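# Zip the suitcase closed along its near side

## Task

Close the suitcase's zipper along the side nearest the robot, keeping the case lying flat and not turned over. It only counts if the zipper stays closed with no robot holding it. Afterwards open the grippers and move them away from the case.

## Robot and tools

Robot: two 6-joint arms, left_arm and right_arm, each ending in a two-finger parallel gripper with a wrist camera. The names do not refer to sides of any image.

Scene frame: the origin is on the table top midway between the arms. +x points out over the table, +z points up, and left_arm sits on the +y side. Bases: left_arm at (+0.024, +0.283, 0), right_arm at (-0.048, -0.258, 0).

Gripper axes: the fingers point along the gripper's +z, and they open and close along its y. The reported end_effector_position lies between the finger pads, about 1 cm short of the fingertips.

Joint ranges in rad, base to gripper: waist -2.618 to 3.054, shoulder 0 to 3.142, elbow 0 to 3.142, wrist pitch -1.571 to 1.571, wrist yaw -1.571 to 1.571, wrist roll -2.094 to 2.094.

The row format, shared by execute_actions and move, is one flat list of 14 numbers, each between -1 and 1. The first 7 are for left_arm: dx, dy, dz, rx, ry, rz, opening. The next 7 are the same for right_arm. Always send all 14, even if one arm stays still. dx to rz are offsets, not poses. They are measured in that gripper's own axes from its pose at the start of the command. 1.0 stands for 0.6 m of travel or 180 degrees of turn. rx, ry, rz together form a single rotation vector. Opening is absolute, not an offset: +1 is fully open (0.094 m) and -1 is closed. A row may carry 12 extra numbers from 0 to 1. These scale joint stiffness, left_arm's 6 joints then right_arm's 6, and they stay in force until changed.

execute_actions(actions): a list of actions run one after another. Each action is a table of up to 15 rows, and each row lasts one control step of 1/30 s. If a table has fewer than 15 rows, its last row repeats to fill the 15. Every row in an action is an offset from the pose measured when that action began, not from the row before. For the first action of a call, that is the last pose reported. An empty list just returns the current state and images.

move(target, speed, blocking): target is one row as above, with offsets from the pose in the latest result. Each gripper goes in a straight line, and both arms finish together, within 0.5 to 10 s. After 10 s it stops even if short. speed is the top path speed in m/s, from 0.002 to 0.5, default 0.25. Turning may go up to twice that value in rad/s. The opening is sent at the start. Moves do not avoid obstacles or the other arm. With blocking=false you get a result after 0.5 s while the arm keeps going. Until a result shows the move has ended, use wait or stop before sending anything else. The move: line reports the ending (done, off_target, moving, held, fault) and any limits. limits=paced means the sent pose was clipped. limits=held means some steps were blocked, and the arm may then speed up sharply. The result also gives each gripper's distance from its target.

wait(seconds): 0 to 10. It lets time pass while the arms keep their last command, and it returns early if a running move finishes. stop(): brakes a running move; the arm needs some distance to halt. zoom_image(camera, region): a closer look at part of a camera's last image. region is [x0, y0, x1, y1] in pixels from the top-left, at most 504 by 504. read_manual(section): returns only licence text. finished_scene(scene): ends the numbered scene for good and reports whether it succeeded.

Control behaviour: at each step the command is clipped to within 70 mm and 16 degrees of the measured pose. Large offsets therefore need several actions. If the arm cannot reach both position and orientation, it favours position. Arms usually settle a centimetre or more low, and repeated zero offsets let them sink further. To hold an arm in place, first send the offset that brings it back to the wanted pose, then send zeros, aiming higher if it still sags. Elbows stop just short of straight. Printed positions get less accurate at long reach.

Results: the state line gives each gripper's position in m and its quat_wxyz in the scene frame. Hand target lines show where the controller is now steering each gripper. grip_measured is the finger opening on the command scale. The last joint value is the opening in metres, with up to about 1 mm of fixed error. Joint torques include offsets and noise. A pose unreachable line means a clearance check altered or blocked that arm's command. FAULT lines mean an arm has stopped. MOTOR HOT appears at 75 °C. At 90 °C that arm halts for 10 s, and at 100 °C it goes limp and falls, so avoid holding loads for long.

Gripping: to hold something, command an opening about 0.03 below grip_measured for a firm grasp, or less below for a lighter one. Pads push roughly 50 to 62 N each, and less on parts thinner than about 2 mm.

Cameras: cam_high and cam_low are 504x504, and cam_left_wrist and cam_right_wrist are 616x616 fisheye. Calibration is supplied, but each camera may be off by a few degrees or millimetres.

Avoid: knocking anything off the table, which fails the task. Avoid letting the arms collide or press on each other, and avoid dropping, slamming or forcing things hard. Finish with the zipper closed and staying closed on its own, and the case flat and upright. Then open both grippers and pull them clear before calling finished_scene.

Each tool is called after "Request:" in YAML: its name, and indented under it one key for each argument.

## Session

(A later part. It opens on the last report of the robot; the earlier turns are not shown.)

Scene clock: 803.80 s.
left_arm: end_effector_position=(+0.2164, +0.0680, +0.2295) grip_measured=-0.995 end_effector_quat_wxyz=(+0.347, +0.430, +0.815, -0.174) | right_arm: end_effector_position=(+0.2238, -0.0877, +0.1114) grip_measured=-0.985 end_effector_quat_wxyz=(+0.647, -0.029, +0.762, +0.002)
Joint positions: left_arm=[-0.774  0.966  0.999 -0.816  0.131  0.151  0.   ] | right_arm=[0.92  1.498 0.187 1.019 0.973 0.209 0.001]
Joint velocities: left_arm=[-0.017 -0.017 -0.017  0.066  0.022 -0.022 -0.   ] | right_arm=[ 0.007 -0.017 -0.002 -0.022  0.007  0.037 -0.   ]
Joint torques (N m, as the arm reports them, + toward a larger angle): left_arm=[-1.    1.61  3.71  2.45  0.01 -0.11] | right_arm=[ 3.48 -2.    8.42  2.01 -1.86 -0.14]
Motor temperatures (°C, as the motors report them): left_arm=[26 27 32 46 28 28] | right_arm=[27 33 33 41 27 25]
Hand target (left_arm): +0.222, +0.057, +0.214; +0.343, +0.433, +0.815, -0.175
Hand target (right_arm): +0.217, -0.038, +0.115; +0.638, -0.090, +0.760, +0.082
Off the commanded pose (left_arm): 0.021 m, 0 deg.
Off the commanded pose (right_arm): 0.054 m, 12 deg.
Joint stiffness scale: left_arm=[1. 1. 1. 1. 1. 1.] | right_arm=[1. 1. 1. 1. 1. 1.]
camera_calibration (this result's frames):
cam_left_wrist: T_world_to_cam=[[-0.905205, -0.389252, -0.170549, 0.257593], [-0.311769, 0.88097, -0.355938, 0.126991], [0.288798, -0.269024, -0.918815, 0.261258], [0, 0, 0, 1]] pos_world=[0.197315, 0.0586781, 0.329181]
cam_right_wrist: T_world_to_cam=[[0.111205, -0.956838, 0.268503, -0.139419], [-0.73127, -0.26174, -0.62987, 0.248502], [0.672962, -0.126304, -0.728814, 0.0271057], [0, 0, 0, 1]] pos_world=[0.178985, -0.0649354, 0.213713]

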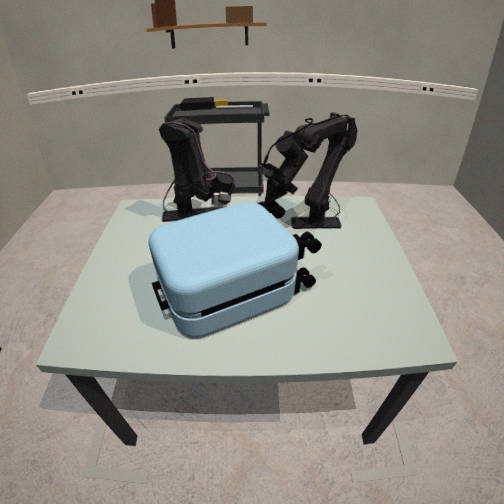

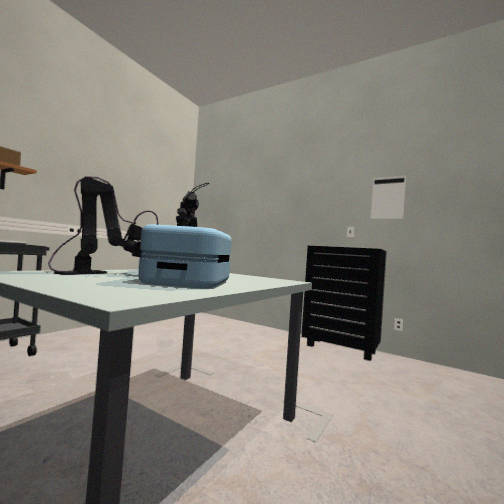

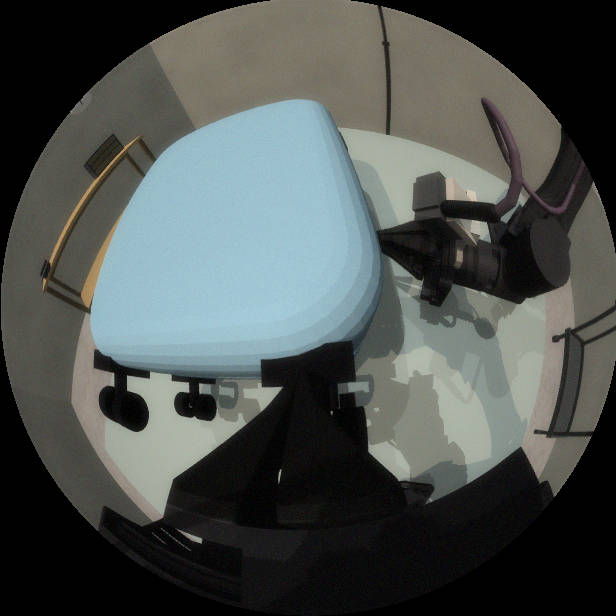

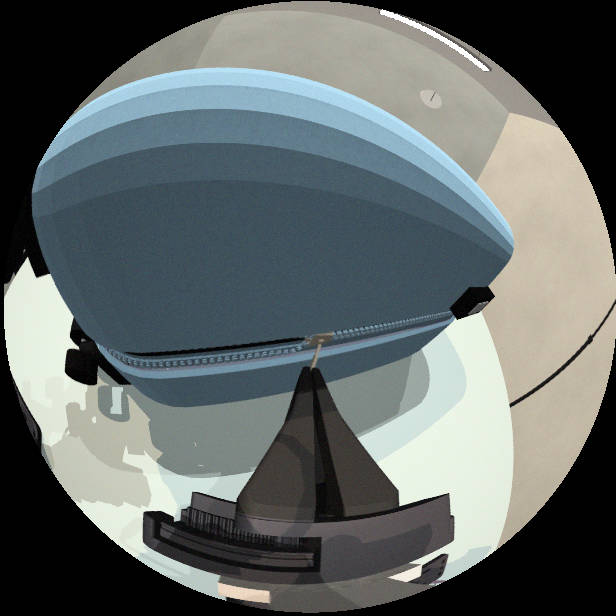

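Request:
execute_actions:
  actions:
    - [[0,0,0.036,0,0,0,-1,-0.01,0.095,-0.015,-0.06,0,0,-1]]
    - [[0,0,0.036,0,0,0,-1,-0.008,0.095,-0.015,-0.06,0,0,-1]]

Request:
zoom_image:
  camera: "cam_right_wrist"
  region: [200, 280, 420, 430]

Scene clock: 808.13 s.
left_arm: end_effector_position=(+0.2164, +0.0680, +0.2295) grip_measured=-0.995 end_effector_quat_wxyz=(+0.346, +0.427, +0.817, -0.175) | right_arm: end_effector_position=(+0.2088, -0.0652, +0.1137) grip_measured=-0.985 end_effector_quat_wxyz=(+0.647, -0.058, +0.760, +0.003)
Joint positions: left_arm=[-0.774  0.966  0.999 -0.816  0.131  0.144  0.   ] | right_arm=[1.025 1.498 0.221 0.956 1.033 0.208 0.001]
Joint velocities: left_arm=[-0.012 -0.012  0.012  0.037  0.007  0.037  0.001] | right_arm=[ 0.032 -0.012  0.012 -0.022  0.051 -0.022 -0.001]
Joint torques (N m, as the arm reports them, + toward a larger angle): left_arm=[-1.06  1.62  3.54  2.53 -0.04 -0.14] | right_arm=[ 3.87 -2.37  8.24  1.91 -1.22 -0.01]
Motor temperatures (°C, as the motors report them): left_arm=[26 27 31 46 28 28] | right_arm=[27 33 33 41 27 25]
Hand target (left_arm): +0.224, +0.057, +0.214; +0.345, +0.429, +0.816, -0.174
Hand target (right_arm): +0.200, -0.025, +0.117; +0.640, -0.100, +0.759, +0.070
Off the commanded pose (left_arm): 0.022 m, 0 deg.
Off the commanded pose (right_arm): 0.044 m, 9 deg.
Joint stiffness scale: left_arm=[1. 1. 1. 1. 1. 1.] | right_arm=[1. 1. 1. 1. 1. 1.]
camera_calibration (this result's frames):
cam_left_wrist: T_world_to_cam=[[-0.903789, -0.394557, -0.165803, 0.256621], [-0.317902, 0.878283, -0.357151, 0.128754], [0.286538, -0.27008, -0.919213, 0.261901], [0, 0, 0, 1]] pos_world=[0.197817, 0.0589029, 0.329276]
cam_right_wrist: T_world_to_cam=[[0.154872, -0.94066, 0.301948, -0.128722], [-0.71609, -0.317444, -0.621646, 0.237177], [0.68061, -0.119947, -0.722761, 0.039907], [0, 0, 0, 1]] pos_world=[0.162615, -0.0410066, 0.215151]

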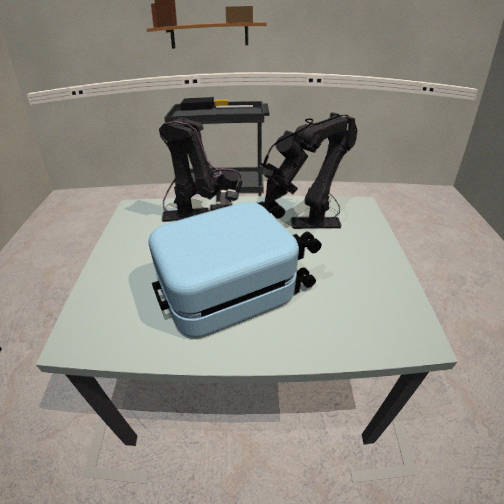

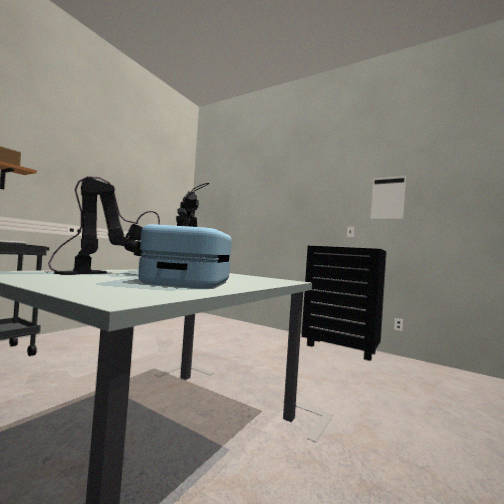

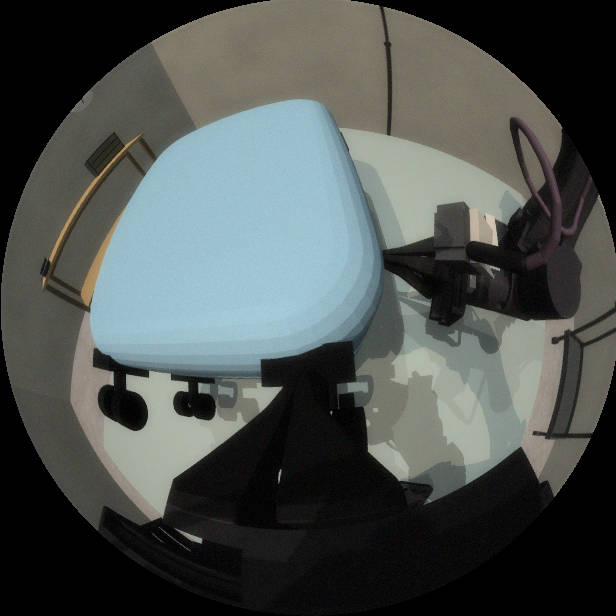

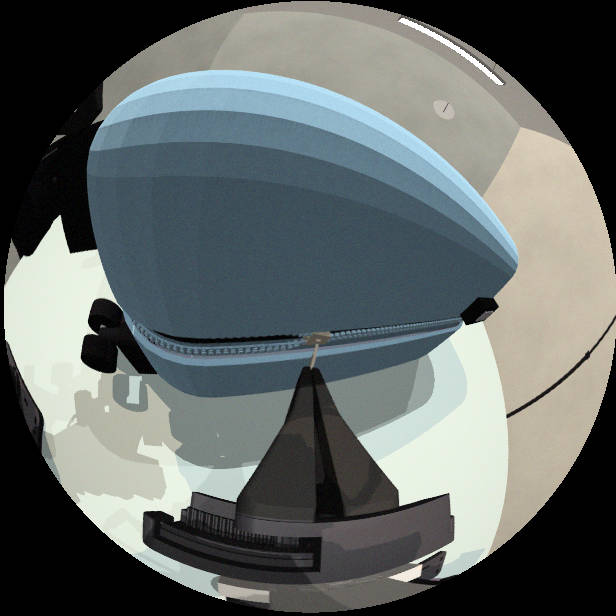

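Region (200, 280, 420, 430) of cam_right_wrist's 616x616 image, scaled by 2.291, with more detail than that image has; it fills the top 344 rows of this view, and the rest is white.

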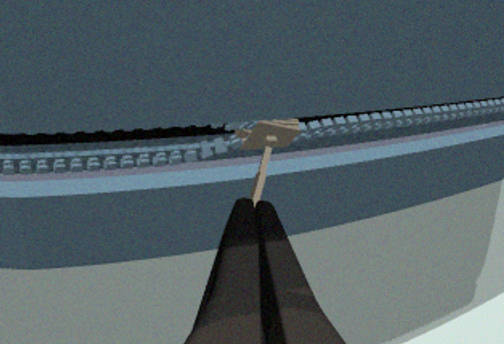

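Request:
execute_actions:
  actions:
    - [[0,0,0.036,0,0,0,-1,-0.012,0.095,-0.01,-0.06,0,0.02,-1]]
    - [[0,0,0.036,0,0,0,-1,-0.01,0.095,-0.01,-0.06,0,0.015,-1]]

Request:
zoom_image:
  camera: "cam_right_wrist"
  region: [160, 280, 420, 430]

Scene clock: 815.97 s.
left_arm: end_effector_position=(+0.2164, +0.0680, +0.2295) grip_measured=-0.995 end_effector_quat_wxyz=(+0.345, +0.424, +0.818, -0.176) | right_arm: end_effector_position=(+0.1980, -0.0443, +0.1137) grip_measured=-0.985 end_effector_quat_wxyz=(+0.644, -0.059, +0.762, +0.033)
Joint positions: left_arm=[-0.774  0.966  0.999 -0.816  0.131  0.136  0.   ] | right_arm=[1.094 1.513 0.257 0.91  1.051 0.277 0.001]
Joint velocities: left_arm=[ 0.017  0.007  0.007  0.007 -0.007  0.022 -0.   ] | right_arm=[ 0.017 -0.002  0.002 -0.007 -0.037  0.051  0.   ]
Joint torques (N m, as the arm reports them, + toward a larger angle): left_arm=[-1.04  1.65  3.53  2.53 -0.03 -0.11] | right_arm=[ 3.74 -2.88  8.55  2.04 -1.26  0.01]
Motor temperatures (°C, as the motors report them): left_arm=[26 27 31 46 28 28] | right_arm=[27 33 33 41 27 25]
Hand target (left_arm): +0.224, +0.057, +0.214; +0.345, +0.426, +0.818, -0.176
Hand target (right_arm): +0.187, -0.002, +0.120; +0.635, -0.096, +0.759, +0.107
Off the commanded pose (left_arm): 0.022 m, 0 deg.
Off the commanded pose (right_arm): 0.047 m, 10 deg.
Joint stiffness scale: left_arm=[1. 1. 1. 1. 1. 1.] | right_arm=[1. 1. 1. 1. 1. 1.]
camera_calibration (this result's frames):
cam_left_wrist: T_world_to_cam=[[-0.902463, -0.399628, -0.160802, 0.255531], [-0.323855, 0.875578, -0.358444, 0.130524], [0.284039, -0.271406, -0.919598, 0.262621], [0, 0, 0, 1]] pos_world=[0.198284, 0.0591106, 0.329381]
cam_right_wrist: T_world_to_cam=[[0.196159, -0.945351, 0.260449, -0.111124], [-0.710434, -0.32009, -0.626759, 0.235433], [0.675874, -0.0620874, -0.734397, 0.0545605], [0, 0, 0, 1]] pos_world=[0.152182, -0.0263042, 0.216571]

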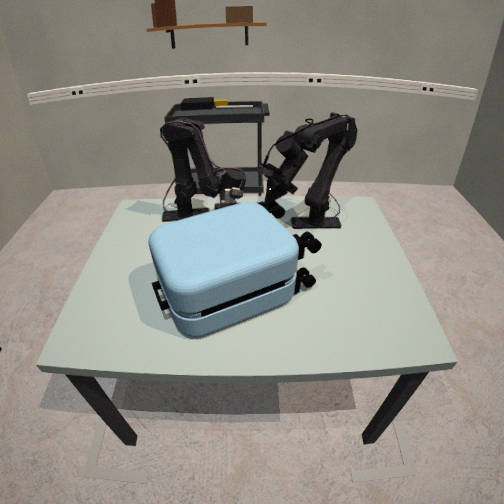

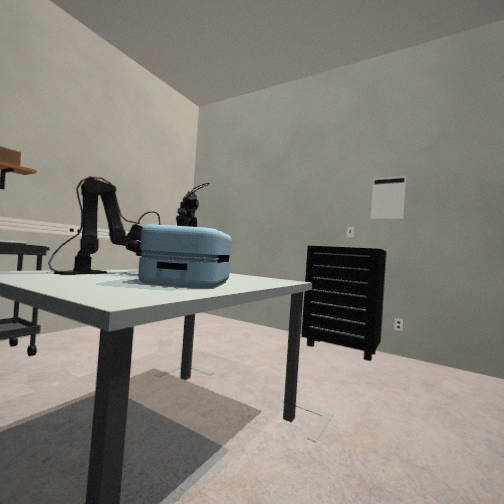

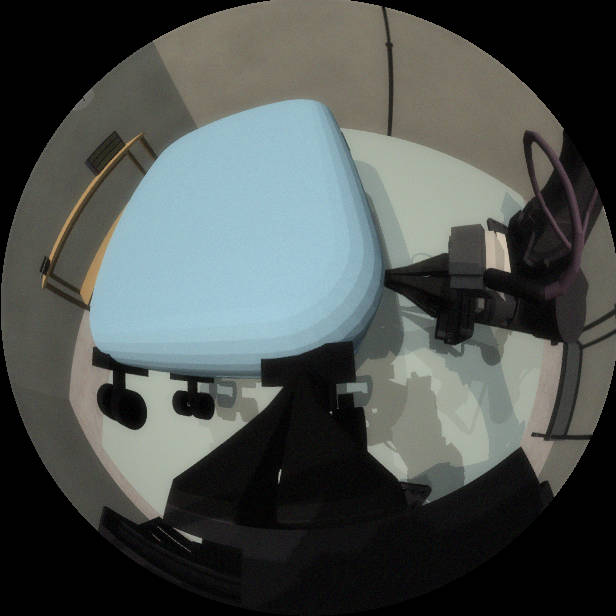

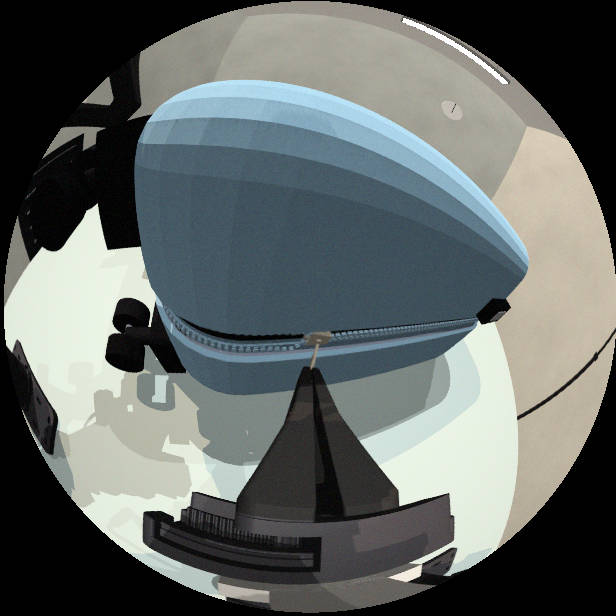

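Region (160, 280, 420, 430) of cam_right_wrist's 616x616 image, scaled by 1.938, with more detail than that image has; it fills the top 291 rows of this view, and the rest is white.

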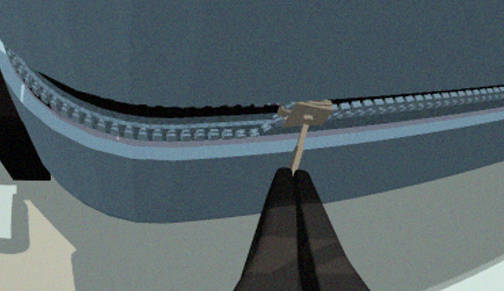

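Request:
execute_actions:
  actions:
    - [[0,0,0.036,0,0,0,-1,-0.01,0.095,-0.008,-0.045,0,0.01,-1]]
    - [[0,0,0.036,0,0,0,-1,-0.01,0.095,-0.008,-0.045,0,0.01,-1]]

Request:
zoom_image:
  camera: "cam_right_wrist"
  region: [160, 280, 420, 430]

Scene clock: 821.50 s.
left_arm: end_effector_position=(+0.2164, +0.0680, +0.2295) grip_measured=-0.995 end_effector_quat_wxyz=(+0.345, +0.421, +0.820, -0.177) | right_arm: end_effector_position=(+0.1886, -0.0247, +0.1133) grip_measured=-0.985 end_effector_quat_wxyz=(+0.650, -0.059, +0.758, +0.004)
Joint positions: left_arm=[-0.774  0.966  0.999 -0.816  0.131  0.129  0.   ] | right_arm=[1.181 1.596 0.353 0.823 1.178 0.32  0.001]
Joint velocities: left_arm=[-0.012  0.002 -0.002 -0.11  -0.037 -0.007 -0.001] | right_arm=[-0.007 -0.002  0.002 -0.066  0.11   0.007 -0.001]
Joint torques (N m, as the arm reports them, + toward a larger angle): left_arm=[-0.99  1.64  3.52  2.49 -0.06 -0.11] | right_arm=[ 3.59 -3.95  9.07  1.99 -1.25 -0.03]
Motor temperatures (°C, as the motors report them): left_arm=[26 27 31 46 28 28] | right_arm=[27 33 34 41 27 25]
Hand target (left_arm): +0.224, +0.057, +0.214; +0.344, +0.423, +0.819, -0.177
Hand target (right_arm): +0.177, +0.019, +0.120; +0.638, -0.092, +0.760, +0.083
Off the commanded pose (left_arm): 0.022 m, 0 deg.
Off the commanded pose (right_arm): 0.048 m, 10 deg.
Joint stiffness scale: left_arm=[1. 1. 1. 1. 1. 1.] | right_arm=[1. 1. 1. 1. 1. 1.]
camera_calibration (this result's frames):
cam_left_wrist: T_world_to_cam=[[-0.901091, -0.404678, -0.155792, 0.254428], [-0.329799, 0.872838, -0.359704, 0.132286], [0.281545, -0.272746, -0.919969, 0.263337], [0, 0, 0, 1]] pos_world=[0.198749, 0.059321, 0.329483]
cam_right_wrist: T_world_to_cam=[[0.156205, -0.940079, 0.30307, -0.0877961], [-0.711585, -0.319907, -0.625545, 0.234802], [0.685016, -0.117947, -0.718917, 0.0569484], [0, 0, 0, 1]] pos_world=[0.141785, -0.000703648, 0.214429]

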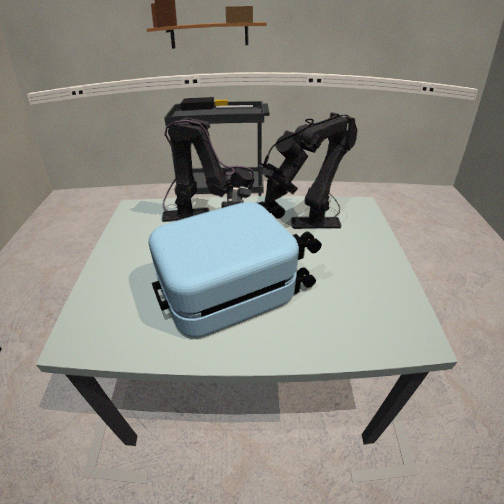

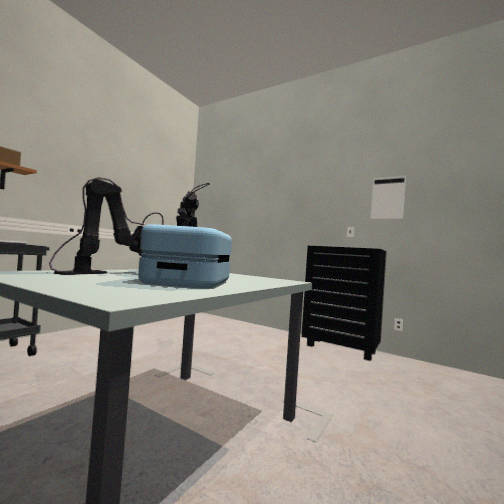

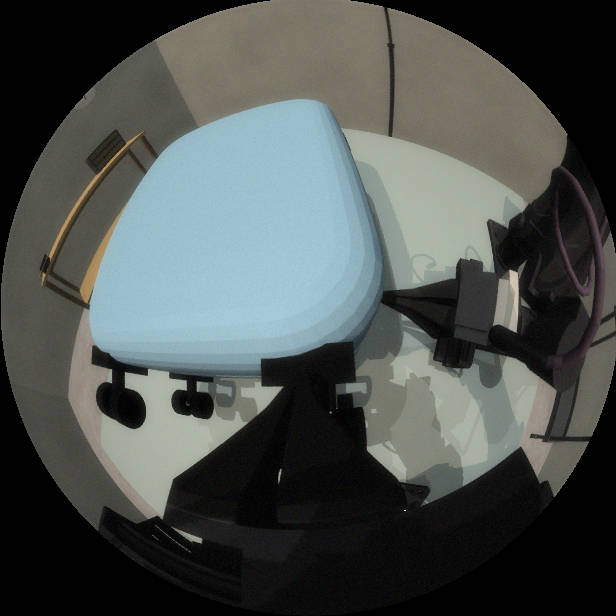

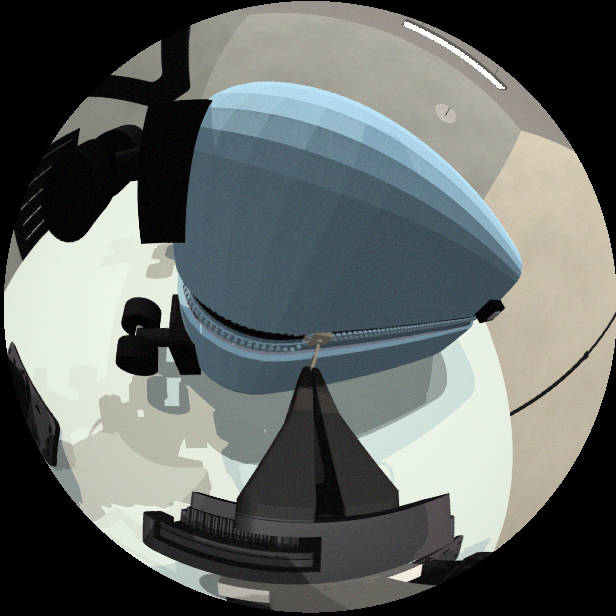

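Region (160, 280, 420, 430) of cam_right_wrist's 616x616 image, scaled by 1.938, with more detail than that image has; it fills the top 291 rows of this view, and the rest is white.

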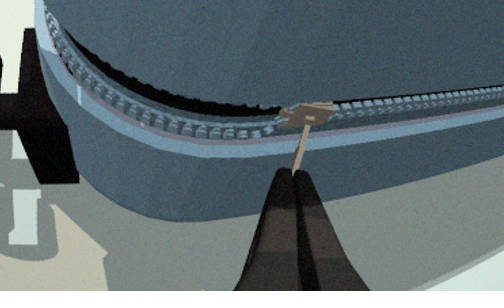

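Request:
execute_actions:
  actions:
    - [[0,0,0.036,0,0,0,-1,-0.012,0.095,-0.004,-0.055,0,0.02,-1]]
    - [[0,0,0.036,0,0,0,-1,-0.01,0.095,0.0,-0.055,0,0.015,-1]]

Request:
zoom_image:
  camera: "cam_right_wrist"
  region: [160, 250, 420, 430]

Scene clock: 830.10 s.
left_arm: end_effector_position=(+0.2191, +0.0689, +0.2294) grip_measured=-0.995 end_effector_quat_wxyz=(+0.348, +0.416, +0.822, -0.173) | right_arm: end_effector_position=(+0.1894, -0.0192, +0.1124) grip_measured=-0.985 end_effector_quat_wxyz=(+0.656, -0.051, +0.753, -0.015)
Joint positions: left_arm=[-0.774  0.966  0.996 -0.808  0.117  0.122  0.   ] | right_arm=[1.195 1.657 0.397 0.826 1.235 0.322 0.001]
Joint velocities: left_arm=[ 0.012  0.002 -0.002  0.007 -0.037  0.007  0.   ] | right_arm=[-0.022  0.002  0.017  0.007 -0.007  0.022 -0.001]
Joint torques (N m, as the arm reports them, + toward a larger angle): left_arm=[-1.05  1.76  3.74  2.46  0.08 -0.1 ] | right_arm=[ 3.81 -4.05  9.14  2.12 -1.58 -0.13]
Motor temperatures (°C, as the motors report them): left_arm=[26 27 31 47 28 28] | right_arm=[27 33 34 41 27 25]
Hand target (left_arm): +0.224, +0.057, +0.214; +0.343, +0.420, +0.821, -0.178
Hand target (right_arm): +0.177, +0.031, +0.118; +0.643, -0.093, +0.756, +0.076
Off the commanded pose (left_arm): 0.021 m, 1 deg.
Off the commanded pose (right_arm): 0.056 m, 12 deg.
Joint stiffness scale: left_arm=[1. 1. 1. 1. 1. 1.] | right_arm=[1. 1. 1. 1. 1. 1.]
camera_calibration (this result's frames):
cam_left_wrist: T_world_to_cam=[[-0.894031, -0.417903, -0.161447, 0.257777], [-0.340504, 0.868041, -0.361335, 0.135415], [0.291146, -0.268071, -0.918353, 0.259963], [0, 0, 0, 1]] pos_world=[0.200883, 0.0598688, 0.329285]
cam_right_wrist: T_world_to_cam=[[0.114996, -0.939645, 0.322248, -0.0767743], [-0.711391, -0.304316, -0.633494, 0.237786], [0.693324, -0.156395, -0.70345, 0.052359], [0, 0, 0, 1]] pos_world=[0.141686, 0.00841024, 0.212208]

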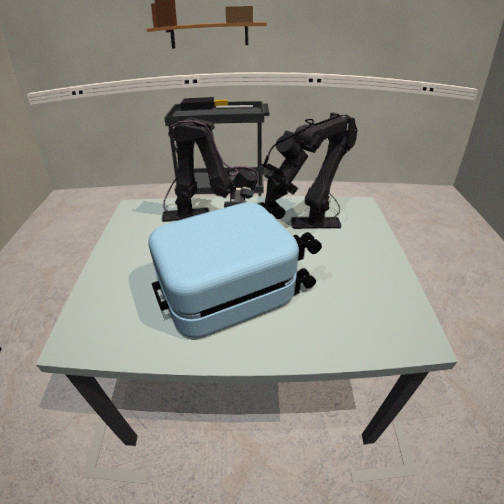

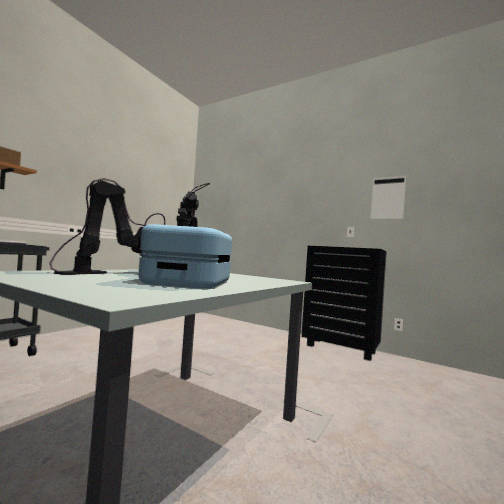

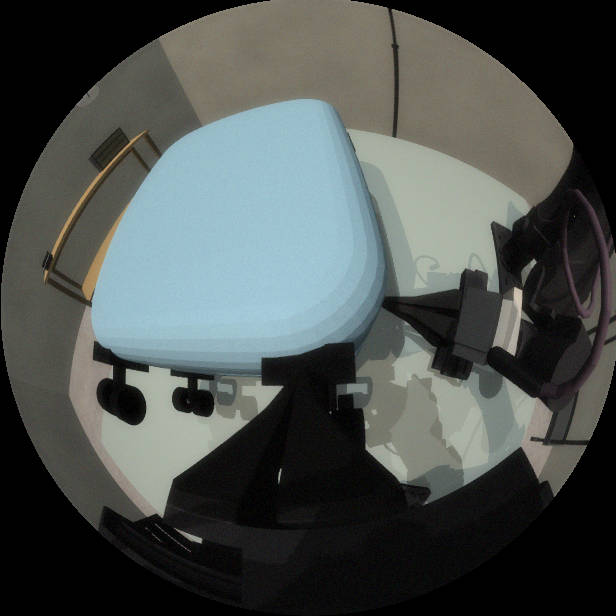

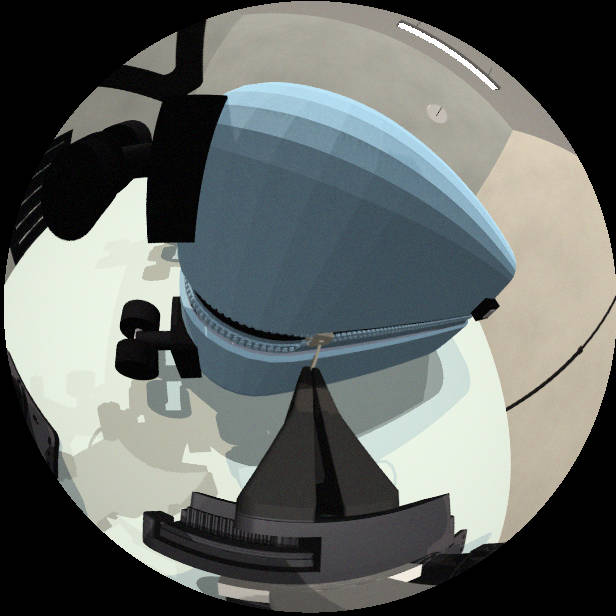

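Region (160, 250, 420, 430) of cam_right_wrist's 616x616 image, scaled by 1.938, with more detail than that image has; it fills the top 349 rows of this view, and the rest is white.

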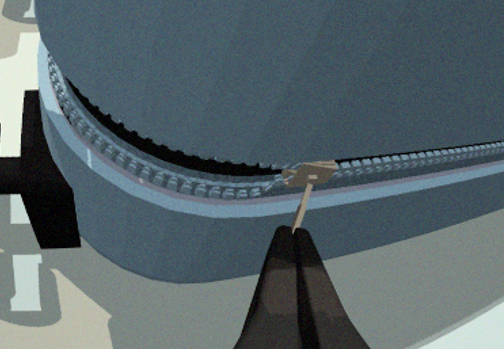

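Request:
execute_actions:
  actions:
    - [[0,0,0.036,0,0,0,-1,-0.012,0.095,-0.022,-0.07,0,0.025,-1]]
    - [[0,0,0.036,0,0,0,-1,-0.01,0.095,-0.016,-0.065,0,0.02,-1]]

Request:
zoom_image:
  camera: "cam_right_wrist"
  region: [160, 250, 420, 430]

Scene clock: 835.37 s.
left_arm: end_effector_position=(+0.2192, +0.0689, +0.2295) grip_measured=-0.995 end_effector_quat_wxyz=(+0.348, +0.414, +0.823, -0.174) | right_arm: end_effector_position=(+0.1791, -0.0034, +0.1136) grip_measured=-0.985 end_effector_quat_wxyz=(+0.657, -0.062, +0.751, +0.017)
Joint positions: left_arm=[-0.774  0.966  0.996 -0.808  0.117  0.117  0.   ] | right_arm=[1.239 1.667 0.402 0.86  1.217 0.327 0.001]
Joint velocities: left_arm=[-0.002  0.012 -0.012  0.037 -0.022  0.007 -0.   ] | right_arm=[ 0.017 -0.007 -0.007  0.007 -0.022 -0.051 -0.001]
Joint torques (N m, as the arm reports them, + toward a larger angle): left_arm=[-0.92  1.83  3.62  2.51 -0.05 -0.11] | right_arm=[ 4.25 -4.28  8.45  2.11 -1.37 -0.12]
Motor temperatures (°C, as the motors report them): left_arm=[26 27 31 47 28 28] | right_arm=[27 33 34 41 27 25]
Hand target (left_arm): +0.227, +0.058, +0.214; +0.347, +0.415, +0.823, -0.174
Hand target (right_arm): +0.163, +0.042, +0.119; +0.643, -0.101, +0.752, +0.101
Off the commanded pose (left_arm): 0.022 m, 0 deg.
Off the commanded pose (right_arm): 0.051 m, 11 deg.
Joint stiffness scale: left_arm=[1. 1. 1. 1. 1. 1.] | right_arm=[1. 1. 1. 1. 1. 1.]
camera_calibration (this result's frames):
cam_left_wrist: T_world_to_cam=[[-0.892848, -0.421586, -0.15839, 0.257168], [-0.344601, 0.865968, -0.362423, 0.136762], [0.289954, -0.269008, -0.918456, 0.26034], [0, 0, 0, 1]] pos_world=[0.201253, 0.0600201, 0.32941]
cam_right_wrist: T_world_to_cam=[[0.170589, -0.941553, 0.290479, -0.0675178], [-0.693238, -0.324183, -0.643682, 0.233838], [0.700229, -0.0915655, -0.708022, 0.0623208], [0, 0, 0, 1]] pos_world=[0.129984, 0.0179411, 0.214255]

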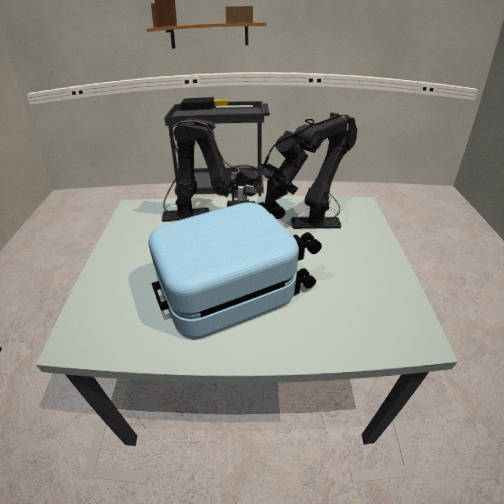

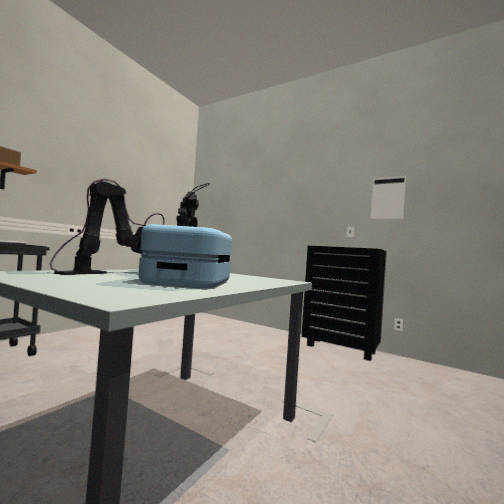

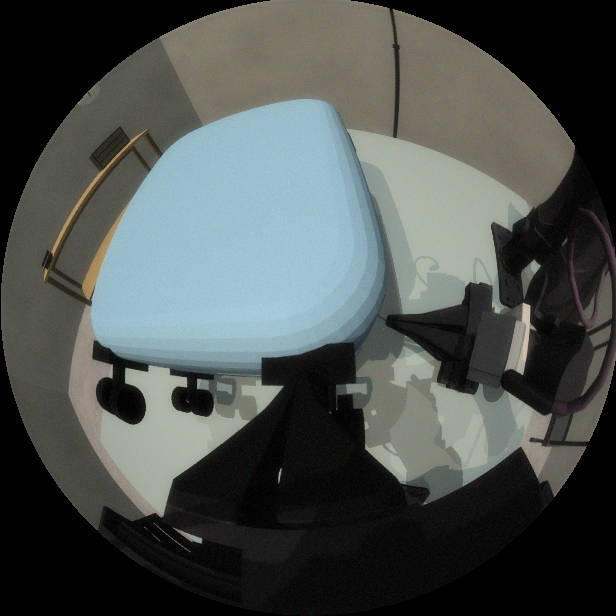

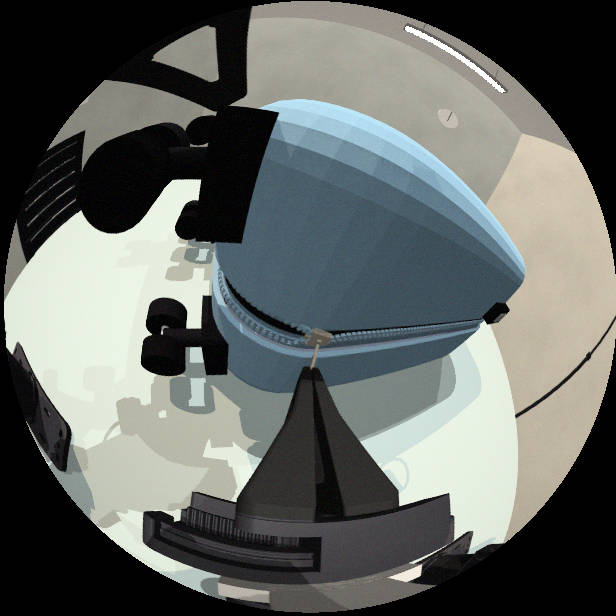

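Region (160, 250, 420, 430) of cam_right_wrist's 616x616 image, scaled by 1.938, with more detail than that image has; it fills the top 349 rows of this view, and the rest is white.

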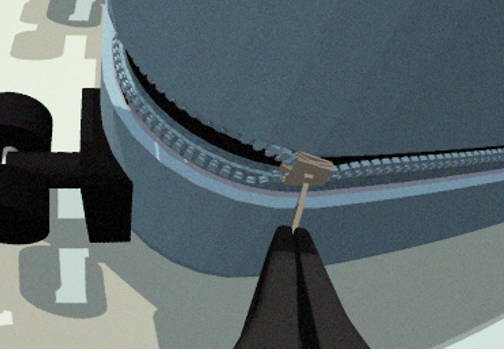

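Request:
execute_actions:
  actions:
    - [[0,0,0.036,0,0,0,-1,-0.01,0.095,0.004,-0.048,0,0.02,-1]]
    - [[0,0,0.036,0,0,0,-1,-0.01,0.095,0.01,-0.048,0,0.02,-1]]

Request:
zoom_image:
  camera: "cam_right_wrist"
  region: [160, 250, 420, 430]

Scene clock: 840.77 s.
left_arm: end_effector_position=(+0.2271, +0.0727, +0.2299) grip_measured=-0.995 end_effector_quat_wxyz=(+0.361, +0.404, +0.826, -0.156) | right_arm: end_effector_position=(+0.1869, +0.0049, +0.1124) grip_measured=-0.985 end_effector_quat_wxyz=(+0.668, -0.039, +0.743, -0.017)
Joint positions: left_arm=[-0.774  0.966  0.99  -0.79   0.071  0.114  0.   ] | right_arm=[1.234 1.77  0.489 0.87  1.298 0.32  0.001]
Joint velocities: left_arm=[ 0.012 -0.002 -0.002 -0.037 -0.007  0.007 -0.001] | right_arm=[-0.012 -0.002 -0.007  0.007 -0.007 -0.066  0.   ]
Joint torques (N m, as the arm reports them, + toward a larger angle): left_arm=[-0.64  1.83  4.08  2.44  0.25 -0.12] | right_arm=[ 2.5  -5.18  9.07  2.1  -1.67 -0.13]
Motor temperatures (°C, as the motors report them): left_arm=[26 27 31 47 28 28] | right_arm=[27 33 34 41 27 25]
Hand target (left_arm): +0.230, +0.059, +0.215; +0.352, +0.410, +0.825, -0.168
Hand target (right_arm): +0.178, +0.053, +0.118; +0.654, -0.075, +0.749, +0.074
Off the commanded pose (left_arm): 0.022 m, 2 deg.
Off the commanded pose (right_arm): 0.053 m, 12 deg.
Joint stiffness scale: left_arm=[1. 1. 1. 1. 1. 1.] | right_arm=[1. 1. 1. 1. 1. 1.]
camera_calibration (this result's frames):
cam_left_wrist: T_world_to_cam=[[-0.872402, -0.450115, -0.190555, 0.270697], [-0.363915, 0.858395, -0.361557, 0.141103], [0.326314, -0.246077, -0.912669, 0.248176], [0, 0, 0, 1]] pos_world=[0.206523, 0.0617931, 0.329102]
cam_right_wrist: T_world_to_cam=[[0.0873271, -0.94589, 0.312514, -0.0475899], [-0.697, -0.282152, -0.659228, 0.24336], [0.711734, -0.160254, -0.683925, 0.0522477], [0, 0, 0, 1]] pos_world=[0.136591, 0.0320225, 0.211035]

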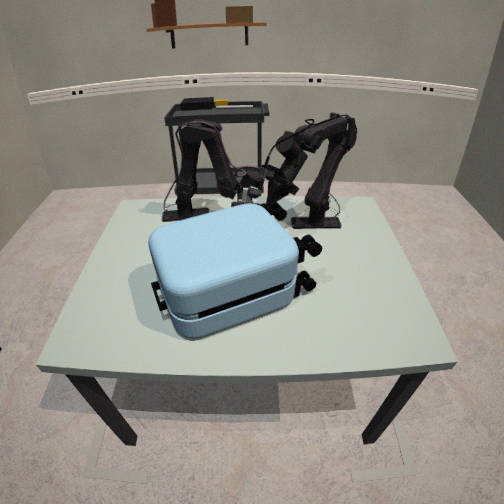

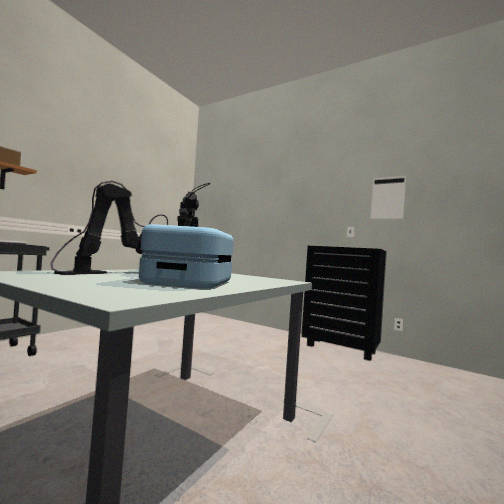

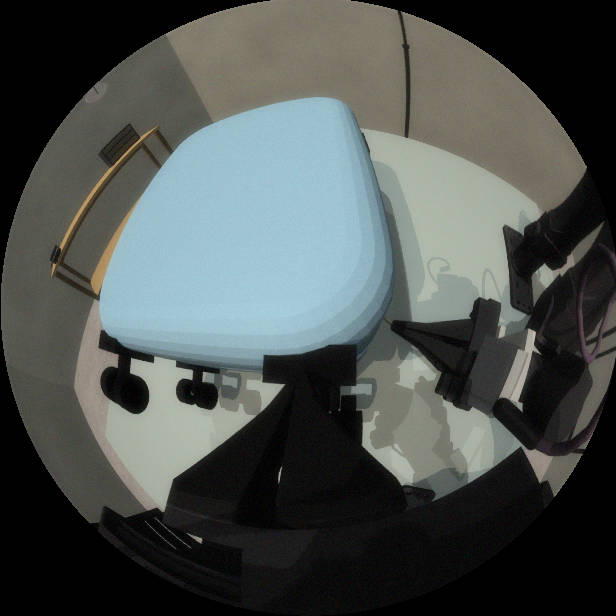

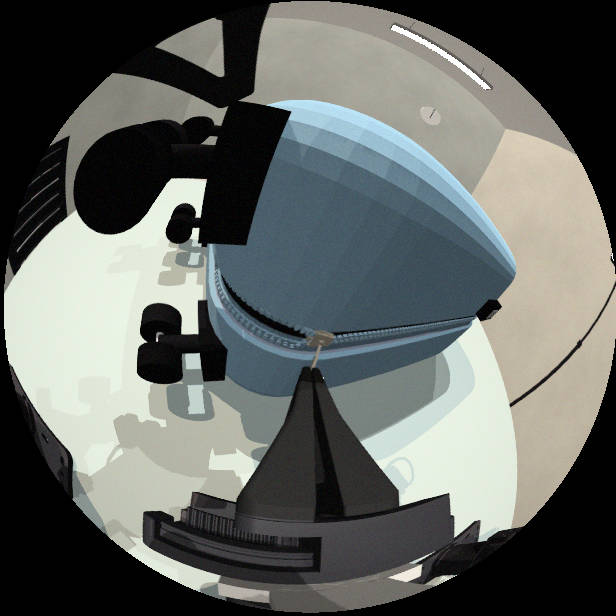

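Region (160, 250, 420, 430) of cam_right_wrist's 616x616 image, scaled by 1.938, with more detail than that image has; it fills the top 349 rows of this view, and the rest is white.

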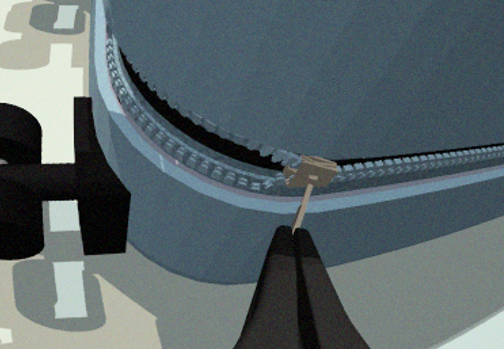

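Request:
execute_actions:
  actions:
    - [[0,-0.018,0.04,0.02,0,0,-1,-0.01,0.095,-0.018,-0.07,0,0.022,-1]]
    - [[0,-0.018,0.04,0.02,0,0,-1,-0.01,0.095,-0.012,-0.065,0,0.02,-1]]

Request:
zoom_image:
  camera: "cam_right_wrist"
  region: [160, 250, 420, 430]

Scene clock: 847.80 s.
left_arm: end_effector_position=(+0.2270, +0.0725, +0.2300) grip_measured=-0.995 end_effector_quat_wxyz=(+0.361, +0.404, +0.826, -0.157) | right_arm: end_effector_position=(+0.1864, +0.0050, +0.1133) grip_measured=-0.985 end_effector_quat_wxyz=(+0.669, -0.043, +0.742, -0.021)
Joint positions: left_arm=[-0.774  0.966  0.99  -0.789  0.071  0.114  0.   ] | right_arm=[1.237 1.77  0.489 0.875 1.303 0.303 0.001]
Joint velocities: left_arm=[-0.007 -0.007 -0.002  0.007 -0.007 -0.037  0.001] | right_arm=[ 0.002  0.017 -0.012 -0.007  0.022  0.051 -0.001]
Joint torques (N m, as the arm reports them, + toward a larger angle): left_arm=[-0.43  2.35  3.57  2.54  0.62 -0.06] | right_arm=[ 4.4  -4.74  8.97  2.29 -1.57 -0.11]
Motor temperatures (°C, as the motors report them): left_arm=[26 27 31 47 28 28] | right_arm=[27 33 34 41 28 25]
Hand target (left_arm): +0.228, +0.055, +0.213; +0.347, +0.415, +0.821, -0.181
Hand target (right_arm): +0.171, +0.056, +0.119; +0.658, -0.082, +0.745, +0.076
Off the commanded pose (left_arm): 0.026 m, 4 deg.
Off the commanded pose (right_arm): 0.058 m, 12 deg.
Joint stiffness scale: left_arm=[1. 1. 1. 1. 1. 1.] | right_arm=[1. 1. 1. 1. 1. 1.]
camera_calibration (this result's frames):
cam_left_wrist: T_world_to_cam=[[-0.872667, -0.449758, -0.190185, 0.270553], [-0.363476, 0.858362, -0.362078, 0.141253], [0.326095, -0.246846, -0.91254, 0.248303], [0, 0, 0, 1]] pos_world=[0.206475, 0.06173, 0.329186]
cam_right_wrist: T_world_to_cam=[[0.0865114, -0.942096, 0.323993, -0.0488924], [-0.694729, -0.29014, -0.658156, 0.243139], [0.71405, -0.168149, -0.679602, 0.0523533], [0, 0, 0, 1]] pos_world=[0.135763, 0.0332863, 0.211444]

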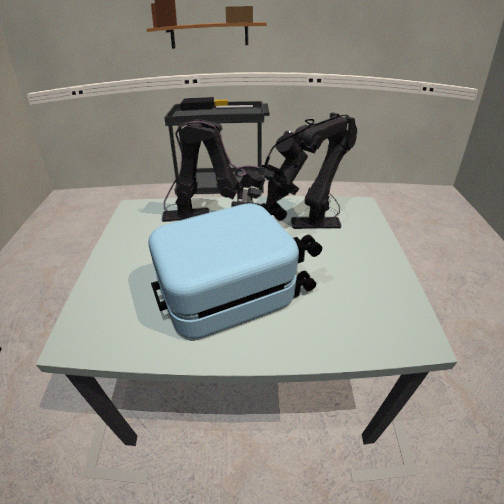

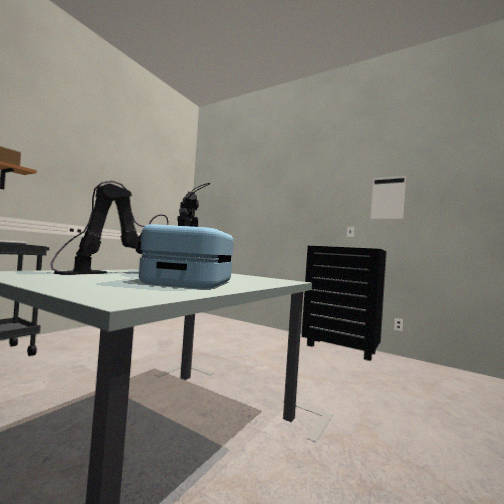

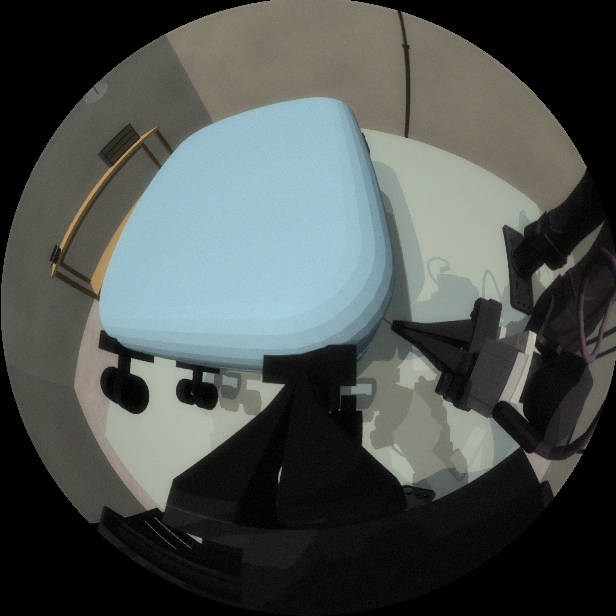

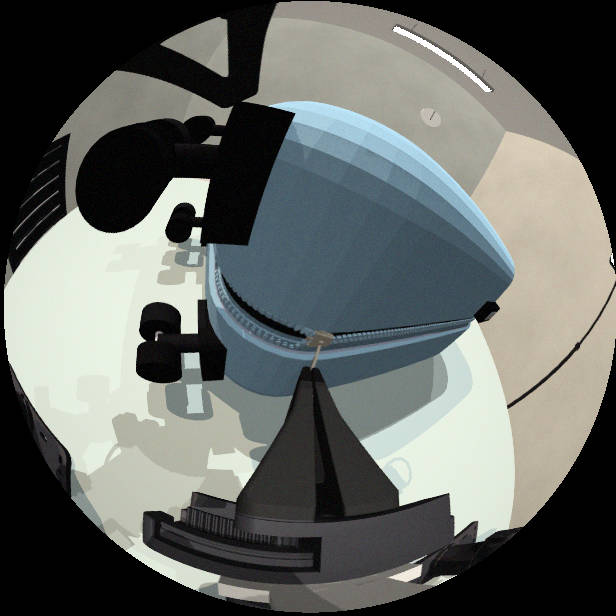

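Region (160, 250, 420, 430) of cam_right_wrist's 616x616 image, scaled by 1.938, with more detail than that image has; it fills the top 349 rows of this view, and the rest is white.

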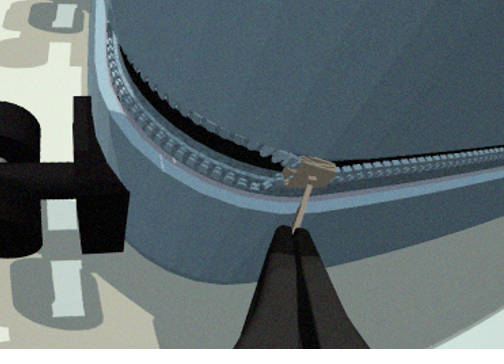

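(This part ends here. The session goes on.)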